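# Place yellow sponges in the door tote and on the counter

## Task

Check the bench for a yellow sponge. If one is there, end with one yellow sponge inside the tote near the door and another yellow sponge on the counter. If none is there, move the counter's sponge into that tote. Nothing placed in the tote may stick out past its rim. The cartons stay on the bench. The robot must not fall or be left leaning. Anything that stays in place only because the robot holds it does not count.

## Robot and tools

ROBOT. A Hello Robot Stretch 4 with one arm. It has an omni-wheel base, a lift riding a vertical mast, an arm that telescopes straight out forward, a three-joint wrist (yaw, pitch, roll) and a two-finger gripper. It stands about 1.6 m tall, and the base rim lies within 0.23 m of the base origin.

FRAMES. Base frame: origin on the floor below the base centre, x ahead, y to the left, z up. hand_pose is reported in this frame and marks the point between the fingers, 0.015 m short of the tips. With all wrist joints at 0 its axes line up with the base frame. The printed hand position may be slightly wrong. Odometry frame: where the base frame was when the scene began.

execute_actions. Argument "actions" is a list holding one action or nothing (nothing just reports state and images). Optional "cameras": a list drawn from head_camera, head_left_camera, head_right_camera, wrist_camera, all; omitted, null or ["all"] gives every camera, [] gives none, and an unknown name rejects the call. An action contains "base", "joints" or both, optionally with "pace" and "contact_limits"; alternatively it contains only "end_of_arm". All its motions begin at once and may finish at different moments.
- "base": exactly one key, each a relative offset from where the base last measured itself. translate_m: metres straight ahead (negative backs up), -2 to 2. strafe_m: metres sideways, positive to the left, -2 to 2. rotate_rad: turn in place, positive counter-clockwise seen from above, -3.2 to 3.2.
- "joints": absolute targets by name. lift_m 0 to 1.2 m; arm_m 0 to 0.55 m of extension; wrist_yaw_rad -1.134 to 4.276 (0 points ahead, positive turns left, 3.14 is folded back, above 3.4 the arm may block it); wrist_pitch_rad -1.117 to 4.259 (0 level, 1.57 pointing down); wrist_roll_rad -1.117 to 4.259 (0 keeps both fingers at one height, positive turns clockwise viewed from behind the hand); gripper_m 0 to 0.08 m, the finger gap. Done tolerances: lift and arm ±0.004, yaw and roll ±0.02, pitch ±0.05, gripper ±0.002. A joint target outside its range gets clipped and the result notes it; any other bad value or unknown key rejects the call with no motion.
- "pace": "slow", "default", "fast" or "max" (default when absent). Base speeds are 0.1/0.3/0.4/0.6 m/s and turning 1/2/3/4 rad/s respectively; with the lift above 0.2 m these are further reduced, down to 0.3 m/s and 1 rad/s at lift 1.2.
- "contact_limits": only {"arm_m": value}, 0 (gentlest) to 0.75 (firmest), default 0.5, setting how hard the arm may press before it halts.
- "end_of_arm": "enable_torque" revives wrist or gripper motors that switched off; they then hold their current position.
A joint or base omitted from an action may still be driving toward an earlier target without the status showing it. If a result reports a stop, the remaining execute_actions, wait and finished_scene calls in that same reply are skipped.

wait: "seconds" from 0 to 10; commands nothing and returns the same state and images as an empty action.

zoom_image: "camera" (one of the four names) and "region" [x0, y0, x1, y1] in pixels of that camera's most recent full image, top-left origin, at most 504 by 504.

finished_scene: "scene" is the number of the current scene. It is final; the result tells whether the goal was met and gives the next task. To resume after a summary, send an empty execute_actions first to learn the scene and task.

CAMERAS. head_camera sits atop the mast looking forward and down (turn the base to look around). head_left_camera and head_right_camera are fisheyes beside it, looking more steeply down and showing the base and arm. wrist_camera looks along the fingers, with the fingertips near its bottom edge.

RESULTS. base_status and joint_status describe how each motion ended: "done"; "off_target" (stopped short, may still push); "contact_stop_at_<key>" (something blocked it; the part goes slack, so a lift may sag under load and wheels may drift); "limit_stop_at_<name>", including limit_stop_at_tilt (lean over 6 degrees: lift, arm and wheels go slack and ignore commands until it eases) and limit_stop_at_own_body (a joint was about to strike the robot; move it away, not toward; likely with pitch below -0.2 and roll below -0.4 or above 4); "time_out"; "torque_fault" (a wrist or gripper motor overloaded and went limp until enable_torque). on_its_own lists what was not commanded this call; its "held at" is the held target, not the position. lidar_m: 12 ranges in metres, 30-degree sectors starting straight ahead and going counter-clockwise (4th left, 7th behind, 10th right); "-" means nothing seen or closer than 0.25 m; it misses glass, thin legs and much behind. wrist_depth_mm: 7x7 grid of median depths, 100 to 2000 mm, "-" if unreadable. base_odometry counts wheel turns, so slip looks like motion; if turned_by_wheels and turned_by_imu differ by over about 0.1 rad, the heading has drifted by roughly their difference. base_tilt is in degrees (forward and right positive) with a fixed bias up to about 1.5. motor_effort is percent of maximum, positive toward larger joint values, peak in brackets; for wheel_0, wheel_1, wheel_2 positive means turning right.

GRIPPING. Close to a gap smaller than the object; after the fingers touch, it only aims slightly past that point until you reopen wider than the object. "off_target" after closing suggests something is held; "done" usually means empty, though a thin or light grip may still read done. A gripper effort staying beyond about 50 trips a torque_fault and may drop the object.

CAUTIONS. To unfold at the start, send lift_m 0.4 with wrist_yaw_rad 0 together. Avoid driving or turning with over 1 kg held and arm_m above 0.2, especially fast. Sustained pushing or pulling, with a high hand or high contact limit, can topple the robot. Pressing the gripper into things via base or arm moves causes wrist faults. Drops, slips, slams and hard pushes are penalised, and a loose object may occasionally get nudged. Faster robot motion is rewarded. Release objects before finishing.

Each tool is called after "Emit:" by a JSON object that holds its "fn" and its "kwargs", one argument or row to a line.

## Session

Emit:
{"fn": "execute_actions", "kwargs": {
  "actions": []
}}

Scene clock: 0.00 s.
base_odometry: x=+0.000 y=+0.000 heading=+0.000 (m, m, rad; odometry frame)
turned_by_wheels: +0.000 (rad since the last result)
turned_by_imu: +0.000 (rad since the last result)
base_tilt: forward=+0.4 right=+0.3 (deg)
lidar_m: 0.66 0.64 0.72 1.12 2.36 0.95 0.77 0.74 0.82 1.98 1.71 0.81
base_status: not commanded
joint_positions: lift_m=+0.198 arm_m=-0.002 wrist_yaw_rad=+3.200 wrist_pitch_rad=+0.015 wrist_roll_rad=-0.001 gripper_m=+0.040
joint_status: not commanded
motor_effort: lift_m=+21 arm_m=-1 wrist_yaw_rad=+0 wrist_pitch_rad=-8 wrist_roll_rad=-1 gripper_m=+3 wheel_0=+0 wheel_1=+0 wheel_2=+1 (%)
hand_pose: x=-0.0484 y=+0.0748 z=+0.3727 quat_wxyz=(-0.029, -0.008, -0.001, +1.000) (m; base frame)
wrist_depth_mm: - - 132 931 991 1078 1921 / - - 132 946 1008 1078 1983 / - 108 134 946 1008 1098 1983 / 143 137 173 946 1008 1098 - / 203 842 891 960 1042 1118 1921 / 200 878 143 1008 148 1160 1118 / 197 - - 931 - - -
pictures: head_camera, head_left_camera, head_right_camera, wrist_camera
Images, in order (width x height): head_camera 420x560, head_left_camera 420x672, head_right_camera 420x672, wrist_camera 616x392.

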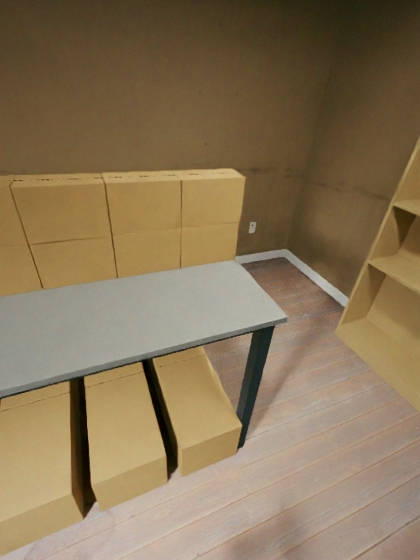

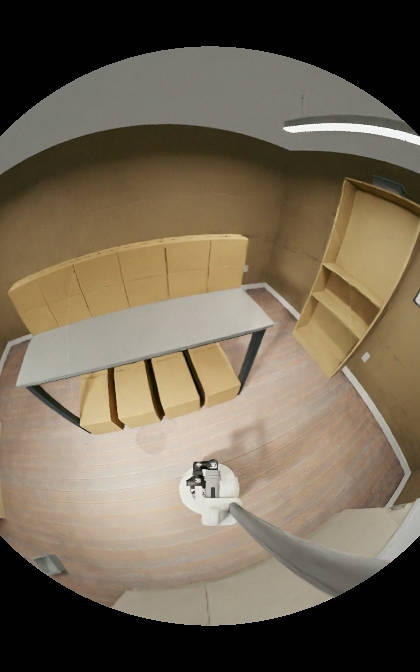

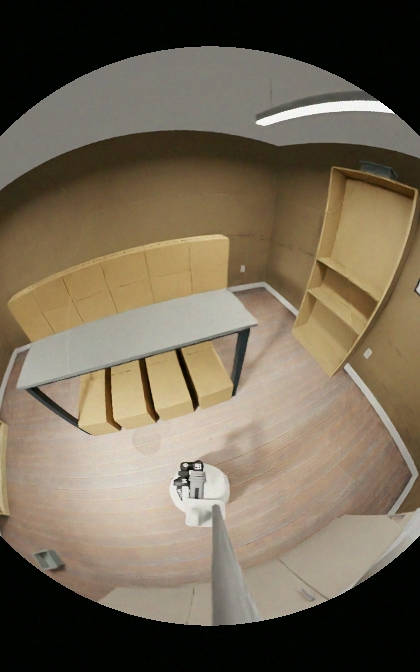

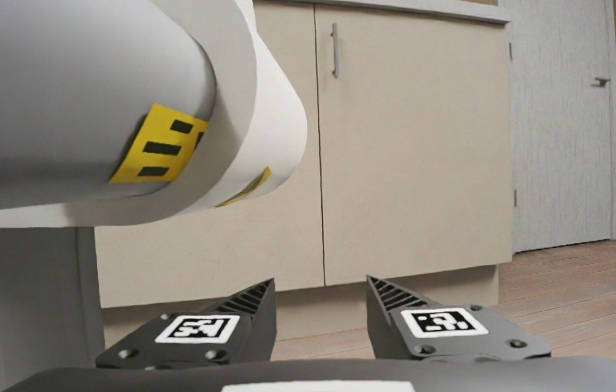

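Emit:
{"fn": "execute_actions", "kwargs": {
  "actions": [
    {"base":{"rotate_rad":1.96},"pace":"fast"}
  ],
  "cameras": ["head_camera","head_left_camera"]
}}

Emit:
{"fn": "execute_actions", "kwargs": {
  "actions": [
    {"base":{"translate_m":-1.0},"pace":"max"}
  ],
  "cameras": ["head_right_camera"]
}}

Scene clock: 8.17 s.
base_odometry: x=+0.000 y=+0.000 heading=+1.960 (m, m, rad; odometry frame)
turned_by_wheels: +1.960 (rad since the last result)
turned_by_imu: +1.961 (rad since the last result)
base_tilt: forward=+0.4 right=+0.3 (deg)
lidar_m: 2.36 1.07 0.78 0.74 0.79 1.10 1.71 1.75 0.67 0.63 0.65 0.94
base_status: done
joint_positions: lift_m=+0.198 arm_m=-0.002 wrist_yaw_rad=+3.200 wrist_pitch_rad=+0.015 wrist_roll_rad=-0.001 gripper_m=+0.040
joint_status: not commanded
motor_effort: lift_m=+21(21) arm_m=-1(2) wrist_yaw_rad=+1(1) wrist_pitch_rad=-8(8) wrist_roll_rad=-1(1) gripper_m=+3(2) wheel_0=-2(8) wheel_1=-1(8) wheel_2=-1(11) (%)
hand_pose: x=-0.0484 y=+0.0748 z=+0.3727 quat_wxyz=(-0.029, -0.008, -0.001, +1.000) (m; base frame)
wrist_depth_mm: - - 132 - - 1983 1983 / - - 131 - - - 1921 / - 108 134 - - 1983 1983 / 142 138 172 - - - 1921 / 202 1921 1863 - - - 1983 / 200 1308 143 1255 147 1281 1098 / 197 - - 931 - - -
pictures: head_camera, head_left_camera
Images, in order (width x height): head_camera 420x560, head_left_camera 420x672.

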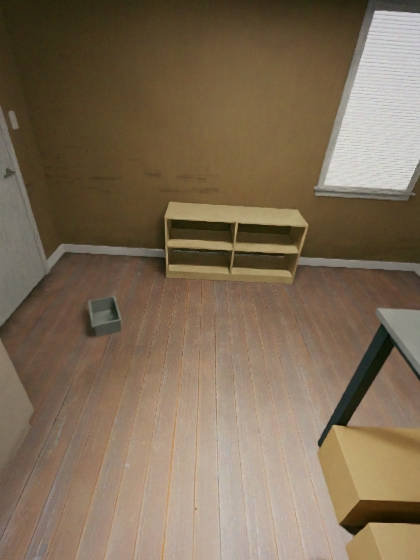

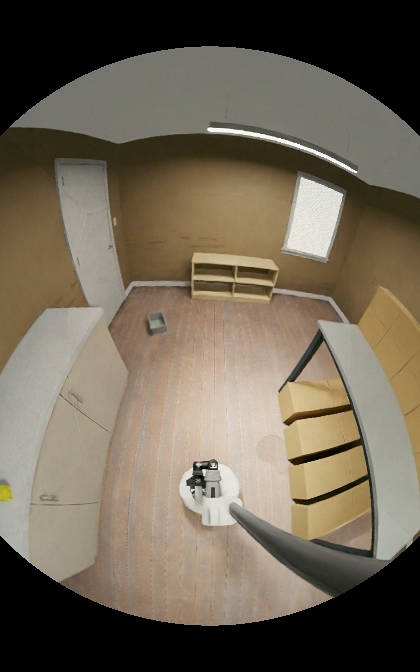

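Scene clock: 11.40 s.
base_odometry: x=+0.379 y=-0.925 heading=+1.960 (m, m, rad; odometry frame)
turned_by_wheels: +0.000 (rad since the last result)
turned_by_imu: +0.003 (rad since the last result)
base_tilt: forward=+0.3 right=+0.4 (deg)
lidar_m: 2.68 1.10 0.80 0.77 1.42 1.02 0.96 0.77 0.94 1.52 0.78 0.93
base_status: done
joint_positions: lift_m=+0.198 arm_m=-0.002 wrist_yaw_rad=+3.200 wrist_pitch_rad=+0.015 wrist_roll_rad=-0.001 gripper_m=+0.040
joint_status: not commanded
motor_effort: lift_m=+20(21) arm_m=-1(2) wrist_yaw_rad=+0(1) wrist_pitch_rad=-8(8) wrist_roll_rad=-2(1) gripper_m=+3(2) wheel_0=+1(12) wheel_1=+2(6) wheel_2=-2(15) (%)
hand_pose: x=-0.0484 y=+0.0748 z=+0.3727 quat_wxyz=(-0.029, -0.008, -0.001, +1.000) (m; base frame)
wrist_depth_mm: - - 132 1098 1060 1042 1008 / - - 132 1118 1078 1042 1025 / - 108 134 1098 1078 1060 1042 / 143 137 172 1118 1078 1042 1025 / 203 917 1182 1138 1098 1078 1060 / 200 917 144 1118 147 1060 1042 / 198 - - 931 - - -
pictures: head_right_camera
Images, in order (width x height): head_right_camera 420x672.

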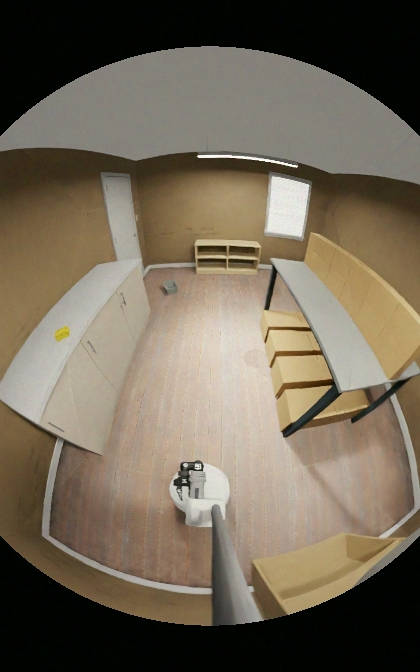

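Emit:
{"fn": "execute_actions", "kwargs": {
  "actions": [
    {"base":{"strafe_m":-1.3},"pace":"max"}
  ],
  "cameras": ["head_right_camera","head_camera"]
}}

Scene clock: 16.57 s.
base_odometry: x=+1.582 y=-0.432 heading=+1.960 (m, m, rad; odometry frame)
turned_by_wheels: +0.000 (rad since the last result)
turned_by_imu: -0.002 (rad since the last result)
base_tilt: forward=+0.4 right=+0.3 (deg)
lidar_m: 0.35 0.39 0.56 2.09 0.94 0.67 0.63 1.04 1.08 1.03 1.09 0.39
base_status: done
joint_positions: lift_m=+0.198 arm_m=-0.002 wrist_yaw_rad=+3.200 wrist_pitch_rad=+0.015 wrist_roll_rad=-0.001 gripper_m=+0.040
joint_status: not commanded
motor_effort: lift_m=+21(20) arm_m=-2(1) wrist_yaw_rad=+0(0) wrist_pitch_rad=-8(8) wrist_roll_rad=-1(2) gripper_m=+2(2) wheel_0=-3(16) wheel_1=+0(16) wheel_2=-1(3) (%)
hand_pose: x=-0.0484 y=+0.0748 z=+0.3727 quat_wxyz=(-0.029, -0.008, -0.001, +1.000) (m; base frame)
wrist_depth_mm: - - 132 1098 991 976 946 / - - 131 1098 842 960 946 / - 108 134 1118 1025 991 960 / 143 137 172 1118 1008 1008 976 / 203 1205 1160 1138 1025 1025 991 / 200 1182 143 1138 148 976 878 / 198 - - 931 - - -
pictures: head_camera, head_right_camera
Images, in order (width x height): head_camera 420x560, head_right_camera 420x672.

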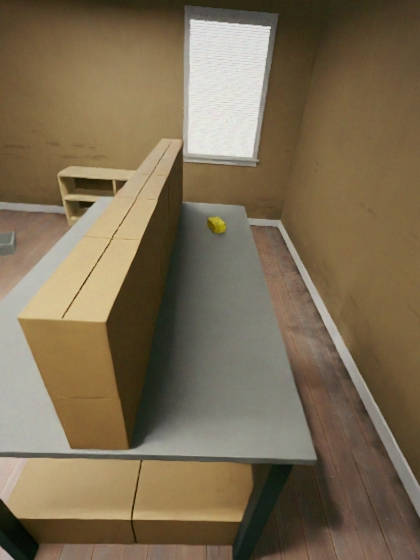

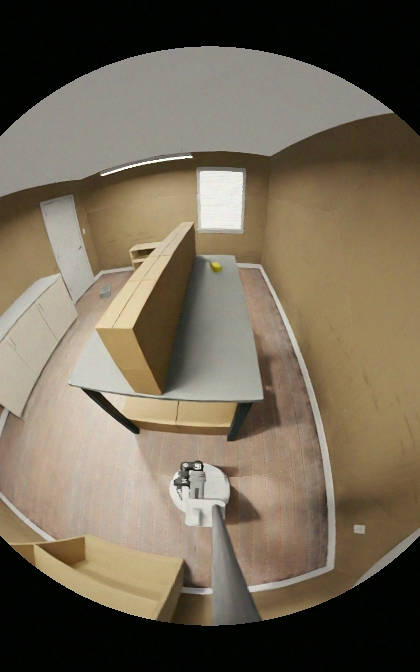

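Emit:
{"fn": "execute_actions", "kwargs": {
  "actions": [
    {"base":{"strafe_m":-0.64},"pace":"max"}
  ],
  "cameras": []
}}

Emit:
{"fn": "execute_actions", "kwargs": {
  "actions": [
    {"base":{"rotate_rad":1.57},"pace":"fast"}
  ],
  "cameras": []
}}

Scene clock: 24.57 s.
base_odometry: x=+2.174 y=-0.190 heading=+1.960 (m, m, rad; odometry frame)
turned_by_wheels: +0.000 (rad since the last result)
turned_by_imu: -0.002 (rad since the last result)
base_tilt: forward=+0.4 right=+0.3 (deg)
lidar_m: 1.44 0.55 0.55 2.71 0.98 1.02 0.99 0.56 0.42 0.38 0.42 0.58
base_status: done
joint_positions: lift_m=+0.198 arm_m=-0.002 wrist_yaw_rad=+3.200 wrist_pitch_rad=+0.015 wrist_roll_rad=-0.001 gripper_m=+0.040
joint_status: not commanded
motor_effort: lift_m=+20(21) arm_m=-2(2) wrist_yaw_rad=+0(0) wrist_pitch_rad=-8(8) wrist_roll_rad=-1(1) gripper_m=+2(2) wheel_0=-1(14) wheel_1=+1(15) wheel_2=-1(2) (%)
hand_pose: x=-0.0484 y=+0.0748 z=+0.3727 quat_wxyz=(-0.029, -0.008, -0.001, +1.000) (m; base frame)
wrist_depth_mm: - - 132 1098 1060 1042 1025 / - - 131 1078 1060 1060 1025 / - 108 134 1098 1078 1060 1025 / 143 138 172 1118 1078 1060 1060 / 203 866 1160 1138 1098 1098 1042 / 200 809 143 1118 148 1060 1060 / 198 - - 946 - - -
pictures: none
No camera images: the call's "cameras" was empty. Leave "cameras" out to get every camera's image.

Scene clock: 26.30 s.
base_odometry: x=+2.174 y=-0.190 heading=-2.754 (m, m, rad; odometry frame)
turned_by_wheels: +1.570 (rad since the last result)
turned_by_imu: +1.571 (rad since the last result)
base_tilt: forward=+0.4 right=+0.3 (deg)
lidar_m: 2.71 0.99 1.04 0.98 0.56 0.41 0.38 0.40 0.58 1.50 0.54 0.53
base_status: done
joint_positions: lift_m=+0.198 arm_m=-0.002 wrist_yaw_rad=+3.200 wrist_pitch_rad=+0.015 wrist_roll_rad=-0.001 gripper_m=+0.040
joint_status: not commanded
motor_effort: lift_m=+21(21) arm_m=-2(2) wrist_yaw_rad=+0(0) wrist_pitch_rad=-8(8) wrist_roll_rad=-2(1) gripper_m=+1(2) wheel_0=-1(5) wheel_1=+1(6) wheel_2=-1(9) (%)
hand_pose: x=-0.0483 y=+0.0748 z=+0.3727 quat_wxyz=(-0.029, -0.008, -0.001, +1.000) (m; base frame)
wrist_depth_mm: - - 132 512 500 488 477 / - - 132 517 508 488 480 / - 108 134 521 508 492 488 / 143 138 172 521 508 504 492 / 202 554 544 530 512 504 496 / 200 564 143 535 148 504 496 / 197 - - 535 - - -
pictures: none
No camera images: the call's "cameras" was empty. Leave "cameras" out to get every camera's image.

Emit:
{"fn": "execute_actions", "kwargs": {
  "actions": [
    {"base":{"strafe_m":-1.5},"joints":{"lift_m":1.1,"gripper_m":0.08},"pace":"max"}
  ],
  "cameras": []
}}

Emit:
{"fn": "execute_actions", "kwargs": {
  "actions": [
    {"joints":{"wrist_yaw_rad":0,"wrist_pitch_rad":1.57,"arm_m":0.35},"pace":"fast"}
  ],
  "cameras": ["head_camera","head_right_camera","wrist_camera"]
}}

Scene clock: 35.63 s.
base_odometry: x=+1.607 y=+1.199 heading=-2.754 (m, m, rad; odometry frame)
turned_by_wheels: +0.000 (rad since the last result)
turned_by_imu: +0.000 (rad since the last result)
base_tilt: forward=+0.4 right=+0.3 (deg)
lidar_m: 0.35 0.37 0.52 1.61 0.55 0.42 0.37 0.41 0.57 1.58 0.51 0.37
base_status: done
joint_positions: lift_m=+1.100 arm_m=-0.002 wrist_yaw_rad=+3.200 wrist_pitch_rad=+0.015 wrist_roll_rad=-0.001 gripper_m=+0.080
joint_status: all done
motor_effort: lift_m=+23(28) arm_m=-1(1) wrist_yaw_rad=+0(2) wrist_pitch_rad=-8(8) wrist_roll_rad=-2(1) gripper_m=+4(2) wheel_0=-1(15) wheel_1=+0(14) wheel_2=+0(1) (%)
hand_pose: x=-0.0483 y=+0.0748 z=+1.2748 quat_wxyz=(-0.029, -0.008, -0.001, +1.000) (m; base frame)
wrist_depth_mm: - - 132 508 496 484 477 / - - 132 508 504 488 477 / - 108 133 512 508 492 484 / 143 137 172 525 508 500 488 / 202 554 539 525 508 500 488 / 199 549 162 530 521 131 492 / - - 146 535 517 - -
pictures: none
No camera images: the call's "cameras" was empty. Leave "cameras" out to get every camera's image.

Scene clock: 38.07 s.
base_odometry: x=+1.607 y=+1.199 heading=-2.754 (m, m, rad; odometry frame)
turned_by_wheels: +0.000 (rad since the last result)
turned_by_imu: +0.000 (rad since the last result)
base_tilt: forward=+0.4 right=+0.3 (deg)
lidar_m: 0.35 0.37 0.53 1.61 0.58 0.40 0.39 0.41 0.57 1.59 0.52 0.37
base_status: not commanded
joint_positions: lift_m=+1.100 arm_m=+0.349 wrist_yaw_rad=+0.000 wrist_pitch_rad=+1.570 wrist_roll_rad=-0.001 gripper_m=+0.080
joint_status: all done
motor_effort: lift_m=+23(23) arm_m=+3(6) wrist_yaw_rad=-1(5) wrist_pitch_rad=-1(5) wrist_roll_rad=+0(1) gripper_m=+4(4) wheel_0=-1(1) wheel_1=+0(1) wheel_2=-1(0) (%)
hand_pose: x=+0.5203 y=-0.0874 z=+1.0653 quat_wxyz=(+0.707, -0.001, +0.707, +0.001) (m; base frame)
wrist_depth_mm: 301 300 297 294 293 291 290 / 303 301 297 297 294 291 291 / 304 304 300 298 298 294 294 / 309 306 257 298 297 296 294 / 309 307 260 303 300 297 296 / 312 309 162 303 303 131 297 / - - 146 306 304 - -
pictures: head_camera, head_right_camera, wrist_camera
Images, in order (width x height): head_camera 420x560, head_right_camera 420x672, wrist_camera 616x392.

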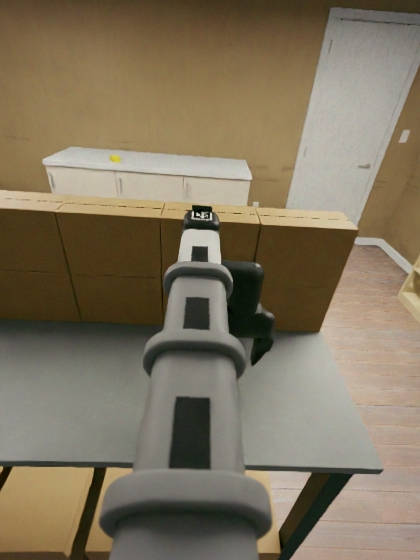

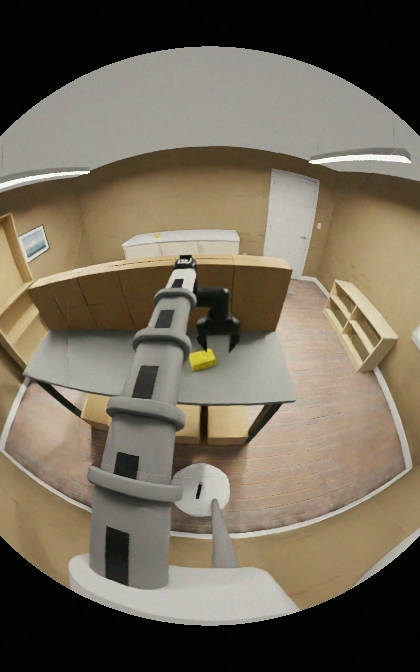

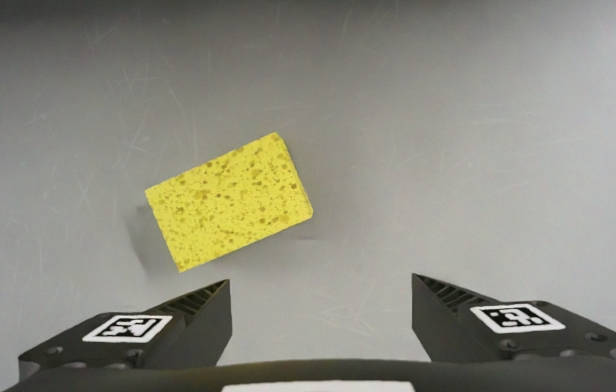

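Emit:
{"fn": "execute_actions", "kwargs": {
  "actions": [
    {"base":{"strafe_m":0.059},"joints":{"wrist_roll_rad":1.16,"arm_m":0.388,"lift_m":1.04}}
  ],
  "cameras": ["wrist_camera"]
}}

Scene clock: 45.73 s.
base_odometry: x=+1.629 y=+1.144 heading=-2.754 (m, m, rad; odometry frame)
turned_by_wheels: +0.000 (rad since the last result)
turned_by_imu: -0.001 (rad since the last result)
base_tilt: forward=+0.4 right=+0.3 (deg)
lidar_m: 0.34 0.38 0.52 1.62 0.58 0.41 0.39 0.41 0.58 1.58 0.53 0.38
base_status: done
joint_positions: lift_m=+1.040 arm_m=+0.387 wrist_yaw_rad=+0.000 wrist_pitch_rad=+1.570 wrist_roll_rad=+1.160 gripper_m=+0.080
joint_status: all done
motor_effort: lift_m=+16(23) arm_m=+4(6) wrist_yaw_rad=+0(0) wrist_pitch_rad=+0(1) wrist_roll_rad=+0(7) gripper_m=+3(4) wheel_0=+1(7) wheel_1=-2(7) wheel_2=+0(1) (%)
hand_pose: x=+0.5582 y=-0.0874 z=+1.0059 quat_wxyz=(+0.592, +0.387, +0.591, -0.387) (m; base frame)
wrist_depth_mm: 224 238 237 235 233 230 229 / 240 241 239 237 235 233 231 / 244 243 241 238 237 235 233 / 247 244 243 196 237 236 235 / 248 246 245 196 240 238 237 / 252 248 162 199 198 131 - / - - 146 199 220 - -
pictures: wrist_camera
Images, in order (width x height): wrist_camera 616x392.

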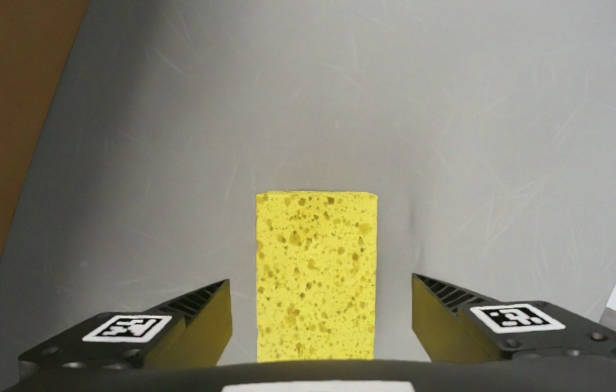

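Emit:
{"fn": "execute_actions", "kwargs": {
  "actions": [
    {"joints":{"lift_m":0.985,"arm_m":0.392}}
  ],
  "cameras": ["wrist_camera"]
}}

Emit:
{"fn": "execute_actions", "kwargs": {
  "actions": [
    {"joints":{"gripper_m":0.04}}
  ],
  "cameras": []
}}

Emit:
{"fn": "execute_actions", "kwargs": {
  "actions": [
    {"joints":{"lift_m":1.02},"pace":"fast"}
  ],
  "cameras": ["wrist_camera"]
}}

Scene clock: 50.97 s.
base_odometry: x=+1.629 y=+1.144 heading=-2.754 (m, m, rad; odometry frame)
turned_by_wheels: +0.000 (rad since the last result)
turned_by_imu: -0.001 (rad since the last result)
base_tilt: forward=+0.4 right=+0.3 (deg)
lidar_m: 0.34 0.38 0.54 1.61 0.58 0.41 0.38 0.41 0.57 1.59 0.52 0.38
base_status: not commanded
joint_positions: lift_m=+0.985 arm_m=+0.391 wrist_yaw_rad=+0.000 wrist_pitch_rad=+1.570 wrist_roll_rad=+1.160 gripper_m=+0.080
joint_status: all done
motor_effort: lift_m=+16(16) arm_m=+5(4) wrist_yaw_rad=+0(1) wrist_pitch_rad=-1(1) wrist_roll_rad=+0(0) gripper_m=+5(4) wheel_0=+1(1) wheel_1=-2(2) wheel_2=+0(0) (%)
hand_pose: x=+0.5623 y=-0.0874 z=+0.9509 quat_wxyz=(+0.592, +0.388, +0.591, -0.387) (m; base frame)
wrist_depth_mm: 185 184 183 181 179 178 - / 187 186 184 182 180 178 178 / 189 187 186 183 182 180 180 / 190 189 187 184 183 182 180 / 191 190 187 141 141 183 182 / 193 190 143 142 141 131 - / - - 143 143 142 - -
pictures: wrist_camera
Images, in order (width x height): wrist_camera 616x392.

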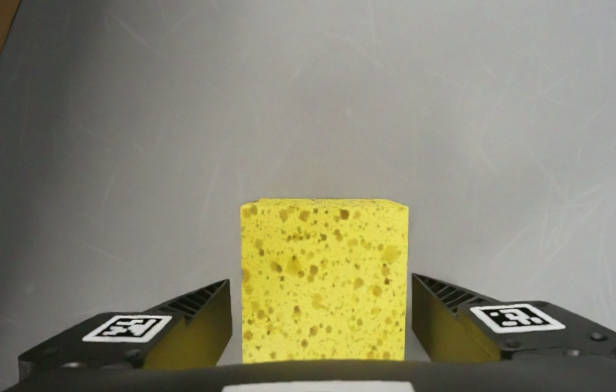

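Scene clock: 51.97 s.
base_odometry: x=+1.629 y=+1.144 heading=-2.754 (m, m, rad; odometry frame)
turned_by_wheels: +0.000 (rad since the last result)
turned_by_imu: +0.000 (rad since the last result)
base_tilt: forward=+0.4 right=+0.3 (deg)
lidar_m: 0.36 0.37 0.53 1.62 0.57 0.41 0.38 0.42 0.57 1.59 0.52 0.39
base_status: not commanded
joint_positions: lift_m=+0.985 arm_m=+0.391 wrist_yaw_rad=+0.000 wrist_pitch_rad=+1.570 wrist_roll_rad=+1.160 gripper_m=+0.059
joint_status: gripper_m off_target (ended at +0.059, target +0.040)
on_its_own: gripper_m is held at +0.054, not at your +0.040, by its contact guard: the fingers met something
motor_effort: lift_m=+16(16) arm_m=+4(5) wrist_yaw_rad=+0(0) wrist_pitch_rad=-1(1) wrist_roll_rad=+0(0) gripper_m=-36(36) wheel_0=+1(1) wheel_1=-2(2) wheel_2=+0(0) (%)
hand_pose: x=+0.5623 y=-0.0874 z=+0.9509 quat_wxyz=(+0.592, +0.388, +0.591, -0.387) (m; base frame)
wrist_depth_mm: 185 184 183 181 180 178 - / 187 186 184 182 181 179 178 / 189 187 185 183 182 181 180 / 190 189 187 185 183 182 181 / 191 190 188 141 140 183 182 / 193 191 143 142 141 183 - / 195 - 127 143 142 - -
pictures: none
No camera images: the call's "cameras" was empty. Leave "cameras" out to get every camera's image.

Scene clock: 52.77 s.
base_odometry: x=+1.629 y=+1.144 heading=-2.754 (m, m, rad; odometry frame)
turned_by_wheels: +0.000 (rad since the last result)
turned_by_imu: +0.000 (rad since the last result)
base_tilt: forward=+0.4 right=+0.3 (deg)
lidar_m: 0.35 0.39 0.54 1.60 0.58 0.41 0.38 0.41 0.57 1.60 0.53 0.36
base_status: not commanded
joint_positions: lift_m=+1.020 arm_m=+0.391 wrist_yaw_rad=+0.000 wrist_pitch_rad=+1.570 wrist_roll_rad=+1.160 gripper_m=+0.059
joint_status: all done
on_its_own: gripper_m is held at +0.054, not at your +0.040, by its contact guard: the fingers met something
motor_effort: lift_m=+25(26) arm_m=+4(4) wrist_yaw_rad=+0(1) wrist_pitch_rad=-1(1) wrist_roll_rad=+0(0) gripper_m=-36(36) wheel_0=+1(1) wheel_1=-2(2) wheel_2=+0(0) (%)
hand_pose: x=+0.5623 y=-0.0874 z=+0.9852 quat_wxyz=(+0.592, +0.388, +0.591, -0.387) (m; base frame)
wrist_depth_mm: 219 219 216 215 213 211 210 / 221 220 217 216 215 212 211 / 224 222 220 218 216 214 213 / 225 224 221 219 217 216 215 / 228 225 223 141 141 217 216 / 229 227 143 142 141 218 217 / 230 - 127 143 142 - -
pictures: wrist_camera
Images, in order (width x height): wrist_camera 616x392.

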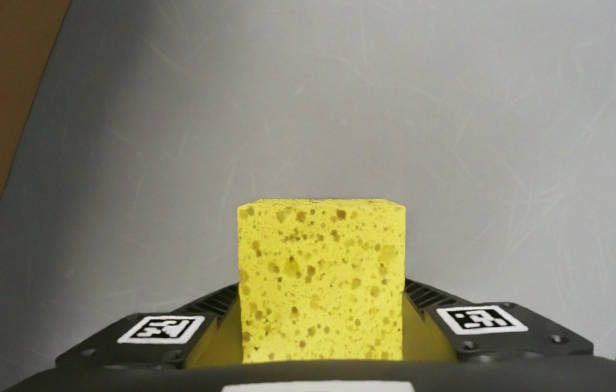

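Emit:
{"fn": "execute_actions", "kwargs": {
  "actions": [
    {"base":{"strafe_m":-1.25},"joints":{"arm_m":0.25,"wrist_roll_rad":0},"pace":"max"}
  ],
  "cameras": ["head_camera"]
}}

Emit:
{"fn": "execute_actions", "kwargs": {
  "actions": [
    {"base":{"translate_m":1.9},"joints":{"lift_m":0.45},"pace":"max"}
  ],
  "cameras": ["head_camera","head_right_camera","wrist_camera"]
}}

Scene clock: 62.73 s.
base_odometry: x=+1.157 y=+2.301 heading=-2.754 (m, m, rad; odometry frame)
turned_by_wheels: +0.000 (rad since the last result)
turned_by_imu: +0.001 (rad since the last result)
base_tilt: forward=+0.4 right=+0.3 (deg)
lidar_m: 2.46 1.10 0.86 1.45 0.58 0.41 0.40 0.42 0.59 1.00 1.06 1.24
base_status: done
joint_positions: lift_m=+1.020 arm_m=+0.251 wrist_yaw_rad=+0.000 wrist_pitch_rad=+1.570 wrist_roll_rad=+0.000 gripper_m=+0.059
joint_status: all done
on_its_own: gripper_m is held at +0.054, not at your +0.040, by its contact guard: the fingers met something
motor_effort: lift_m=+24(25) arm_m=-4(7) wrist_yaw_rad=+1(1) wrist_pitch_rad=-1(2) wrist_roll_rad=-2(6) gripper_m=-35(35) wheel_0=+1(7) wheel_1=+1(9) wheel_2=-1(0) (%)
hand_pose: x=+0.4218 y=-0.0874 z=+0.9853 quat_wxyz=(+0.707, +0.000, +0.707, +0.000) (m; base frame)
wrist_depth_mm: 1160 1138 1138 1138 1098 1098 1098 / 1160 1160 1138 1138 1118 1138 1118 / 1160 1160 1160 1138 1138 1138 1118 / 1182 1160 1160 1138 1118 1118 1118 / 1182 1182 1182 141 141 1118 1118 / 1205 1160 142 142 141 1118 1138 / 1205 - 127 143 142 - -
pictures: head_camera
Images, in order (width x height): head_camera 420x560.

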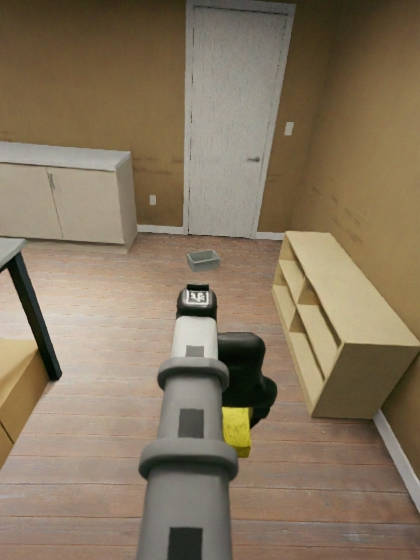

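Scene clock: 69.60 s.
base_odometry: x=-0.602 y=+1.583 heading=-2.754 (m, m, rad; odometry frame)
turned_by_wheels: +0.000 (rad since the last result)
turned_by_imu: -0.010 (rad since the last result)
base_tilt: forward=+0.4 right=+0.3 (deg)
lidar_m: 0.60 1.09 1.12 3.40 0.99 1.12 2.29 0.94 0.70 0.64 0.67 0.71
base_status: done
joint_positions: lift_m=+0.450 arm_m=+0.251 wrist_yaw_rad=+0.000 wrist_pitch_rad=+1.570 wrist_roll_rad=+0.000 gripper_m=+0.059
joint_status: all done
on_its_own: gripper_m is held at +0.054, not at your +0.040, by its contact guard: the fingers met something
motor_effort: lift_m=+18(21) arm_m=-4(5) wrist_yaw_rad=+0(1) wrist_pitch_rad=-1(1) wrist_roll_rad=-3(3) gripper_m=-35(36) wheel_0=+2(5) wheel_1=+0(5) wheel_2=+0(10) (%)
hand_pose: x=+0.4218 y=-0.0874 z=+0.4158 quat_wxyz=(+0.707, +0.000, +0.707, +0.000) (m; base frame)
wrist_depth_mm: 574 564 559 544 554 554 539 / 574 564 517 559 559 549 549 / 580 574 569 564 554 559 554 / 580 574 574 569 559 564 554 / 585 574 574 141 141 564 559 / 585 580 142 142 141 564 564 / 597 - 127 143 141 - -
pictures: head_camera, head_right_camera, wrist_camera
Images, in order (width x height): head_camera 420x560, head_right_camera 420x672, wrist_camera 616x392.

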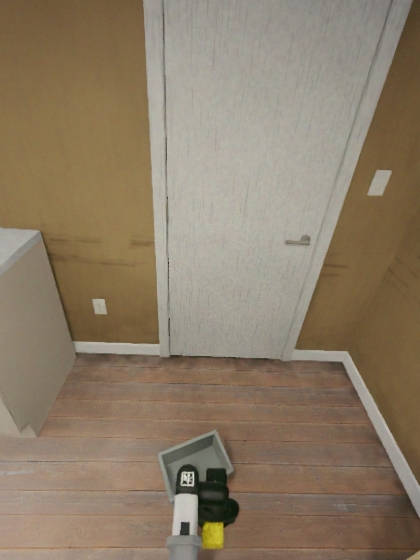

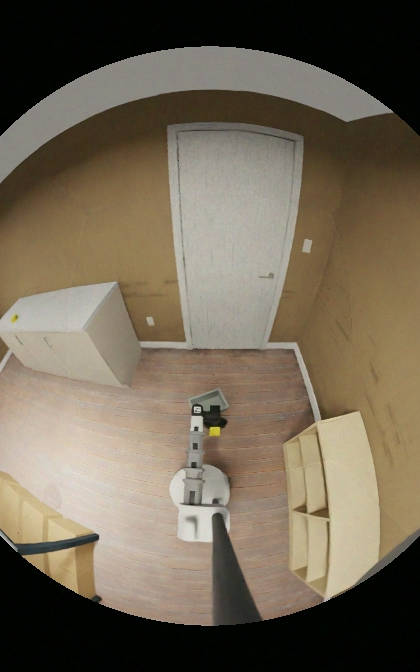

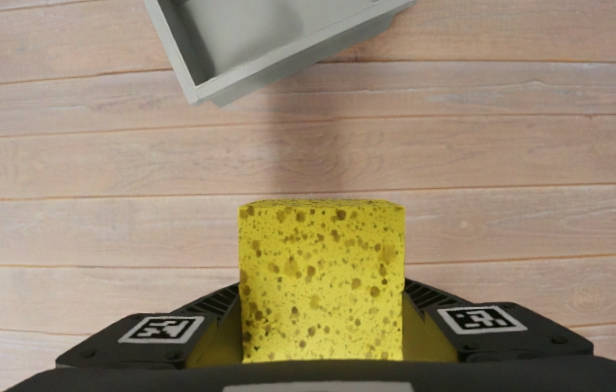

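Emit:
{"fn": "execute_actions", "kwargs": {
  "actions": [
    {"base":{"strafe_m":0.045},"joints":{"lift_m":0.3,"arm_m":0.548,"wrist_roll_rad":-0.43}}
  ],
  "cameras": ["wrist_camera"]
}}

Scene clock: 77.13 s.
base_odometry: x=-0.585 y=+1.541 heading=-2.754 (m, m, rad; odometry frame)
turned_by_wheels: +0.000 (rad since the last result)
turned_by_imu: -0.001 (rad since the last result)
base_tilt: forward=+0.4 right=+0.3 (deg)
lidar_m: 0.62 1.07 1.11 3.36 0.96 1.05 2.28 1.02 0.75 0.70 0.72 0.71
base_status: done
joint_positions: lift_m=+0.300 arm_m=+0.547 wrist_yaw_rad=+0.000 wrist_pitch_rad=+1.570 wrist_roll_rad=-0.430 gripper_m=+0.059
joint_status: all done
on_its_own: gripper_m is held at +0.054, not at your +0.040, by its contact guard: the fingers met something
motor_effort: lift_m=+16(15) arm_m=+4(2) wrist_yaw_rad=+0(0) wrist_pitch_rad=+0(1) wrist_roll_rad=-1(6) gripper_m=-36(35) wheel_0=+1(7) wheel_1=-2(9) wheel_2=+0(5) (%)
hand_pose: x=+0.7182 y=-0.0874 z=+0.2659 quat_wxyz=(+0.691, -0.151, +0.691, +0.151) (m; base frame)
wrist_depth_mm: 415 413 410 407 404 402 399 / 418 413 413 413 407 407 402 / 421 332 330 336 334 309 404 / 424 359 415 413 410 340 410 / 427 359 415 141 141 338 410 / 430 357 143 142 141 291 413 / 433 - 127 143 141 - -
pictures: wrist_camera
Images, in order (width x height): wrist_camera 616x392.

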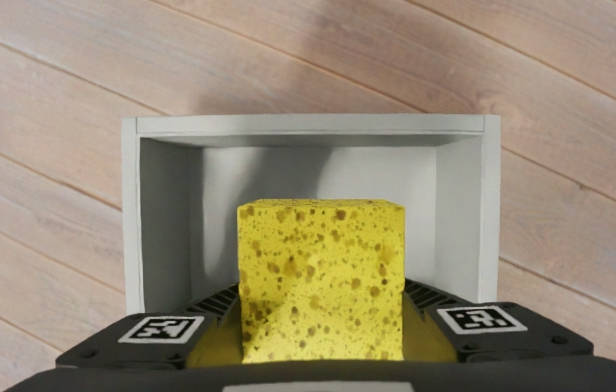

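Emit:
{"fn": "execute_actions", "kwargs": {
  "actions": [
    {"base":{"translate_m":0.011},"joints":{"lift_m":0.079}}
  ],
  "cameras": ["wrist_camera"]
}}

Emit:
{"fn": "execute_actions", "kwargs": {
  "actions": [
    {"joints":{"gripper_m":0.08}}
  ],
  "cameras": []
}}

Emit:
{"fn": "execute_actions", "kwargs": {
  "actions": [
    {"joints":{"lift_m":0.25},"pace":"fast"}
  ],
  "cameras": ["wrist_camera","head_left_camera"]
}}

Scene clock: 84.10 s.
base_odometry: x=-0.595 y=+1.537 heading=-2.754 (m, m, rad; odometry frame)
turned_by_wheels: +0.000 (rad since the last result)
turned_by_imu: -0.001 (rad since the last result)
base_tilt: forward=+0.4 right=+0.3 (deg)
lidar_m: 0.58 1.03 1.09 3.37 0.97 1.03 2.31 1.02 0.74 0.69 0.76 0.68
base_status: done
joint_positions: lift_m=+0.079 arm_m=+0.547 wrist_yaw_rad=+0.000 wrist_pitch_rad=+1.570 wrist_roll_rad=-0.430 gripper_m=+0.059
joint_status: all done
on_its_own: gripper_m is held at +0.054, not at your +0.040, by its contact guard: the fingers met something
motor_effort: lift_m=+16(16) arm_m=+4(5) wrist_yaw_rad=+0(0) wrist_pitch_rad=+0(0) wrist_roll_rad=-1(1) gripper_m=-34(36) wheel_0=+0(3) wheel_1=+1(6) wheel_2=-2(9) (%)
hand_pose: x=+0.7182 y=-0.0874 z=+0.0449 quat_wxyz=(+0.691, -0.151, +0.691, +0.151) (m; base frame)
wrist_depth_mm: - - - - - - - / 110 114 117 118 118 116 - / 184 191 190 189 187 186 183 / 193 193 191 189 188 187 186 / 195 193 193 141 141 189 187 / 196 195 143 142 141 189 - / 189 - 127 143 142 - -
pictures: wrist_camera
Images, in order (width x height): wrist_camera 616x392.

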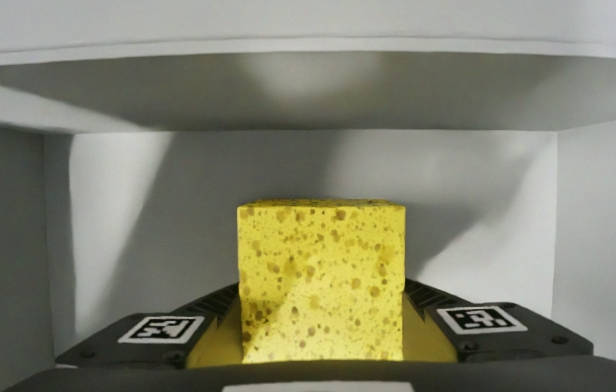

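Scene clock: 85.03 s.
base_odometry: x=-0.595 y=+1.537 heading=-2.754 (m, m, rad; odometry frame)
turned_by_wheels: +0.000 (rad since the last result)
turned_by_imu: +0.000 (rad since the last result)
base_tilt: forward=+0.4 right=+0.3 (deg)
lidar_m: 0.60 1.06 1.10 3.33 0.97 1.08 2.30 1.03 0.75 0.70 0.75 0.70
base_status: not commanded
joint_positions: lift_m=+0.079 arm_m=+0.547 wrist_yaw_rad=+0.000 wrist_pitch_rad=+1.570 wrist_roll_rad=-0.430 gripper_m=+0.080
joint_status: all done
motor_effort: lift_m=+16(16) arm_m=+4(4) wrist_yaw_rad=+0(0) wrist_pitch_rad=+0(0) wrist_roll_rad=-2(1) gripper_m=+4(35) wheel_0=+0(1) wheel_1=+1(1) wheel_2=-2(2) (%)
hand_pose: x=+0.7182 y=-0.0874 z=+0.0449 quat_wxyz=(+0.691, -0.151, +0.691, +0.151) (m; base frame)
wrist_depth_mm: - - - - - - - / 110 114 117 119 118 116 - / 183 191 189 189 188 186 184 / 193 193 191 189 189 187 186 / 195 194 192 146 146 189 187 / 196 195 147 146 146 131 - / - - 146 147 147 - -
pictures: none
No camera images: the call's "cameras" was empty. Leave "cameras" out to get every camera's image.

Scene clock: 86.50 s.
base_odometry: x=-0.595 y=+1.537 heading=-2.754 (m, m, rad; odometry frame)
turned_by_wheels: +0.000 (rad since the last result)
turned_by_imu: +0.000 (rad since the last result)
base_tilt: forward=+0.4 right=+0.3 (deg)
lidar_m: 0.62 1.06 1.12 3.34 0.97 1.03 2.30 1.04 0.74 0.67 0.74 0.69
base_status: not commanded
joint_positions: lift_m=+0.250 arm_m=+0.547 wrist_yaw_rad=+0.000 wrist_pitch_rad=+1.570 wrist_roll_rad=-0.430 gripper_m=+0.080
joint_status: all done
motor_effort: lift_m=+25(27) arm_m=+4(4) wrist_yaw_rad=+1(0) wrist_pitch_rad=+0(0) wrist_roll_rad=-1(2) gripper_m=+5(4) wheel_0=+0(1) wheel_1=+1(1) wheel_2=-2(2) (%)
hand_pose: x=+0.7182 y=-0.0874 z=+0.2152 quat_wxyz=(+0.691, -0.151, +0.691, +0.151) (m; base frame)
wrist_depth_mm: 364 362 359 357 355 351 349 / 368 364 362 359 357 355 353 / 368 257 244 242 241 239 353 / 373 294 364 319 359 274 357 / 373 293 366 320 362 274 362 / 377 254 162 362 362 131 359 / - - 146 324 312 - -
pictures: head_left_camera, wrist_camera
Images, in order (width x height): head_left_camera 420x672, wrist_camera 616x392.

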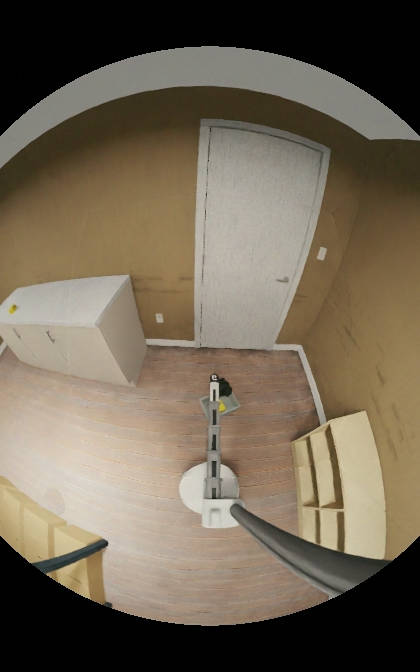

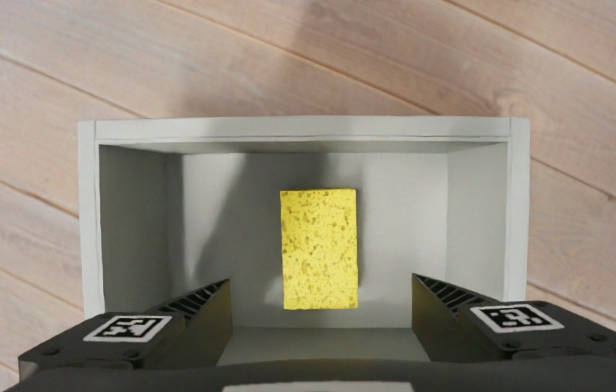

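Emit:
{"fn": "finished_scene", "kwargs": {
  "scene": 2
}}

The scene is finished: the task was done.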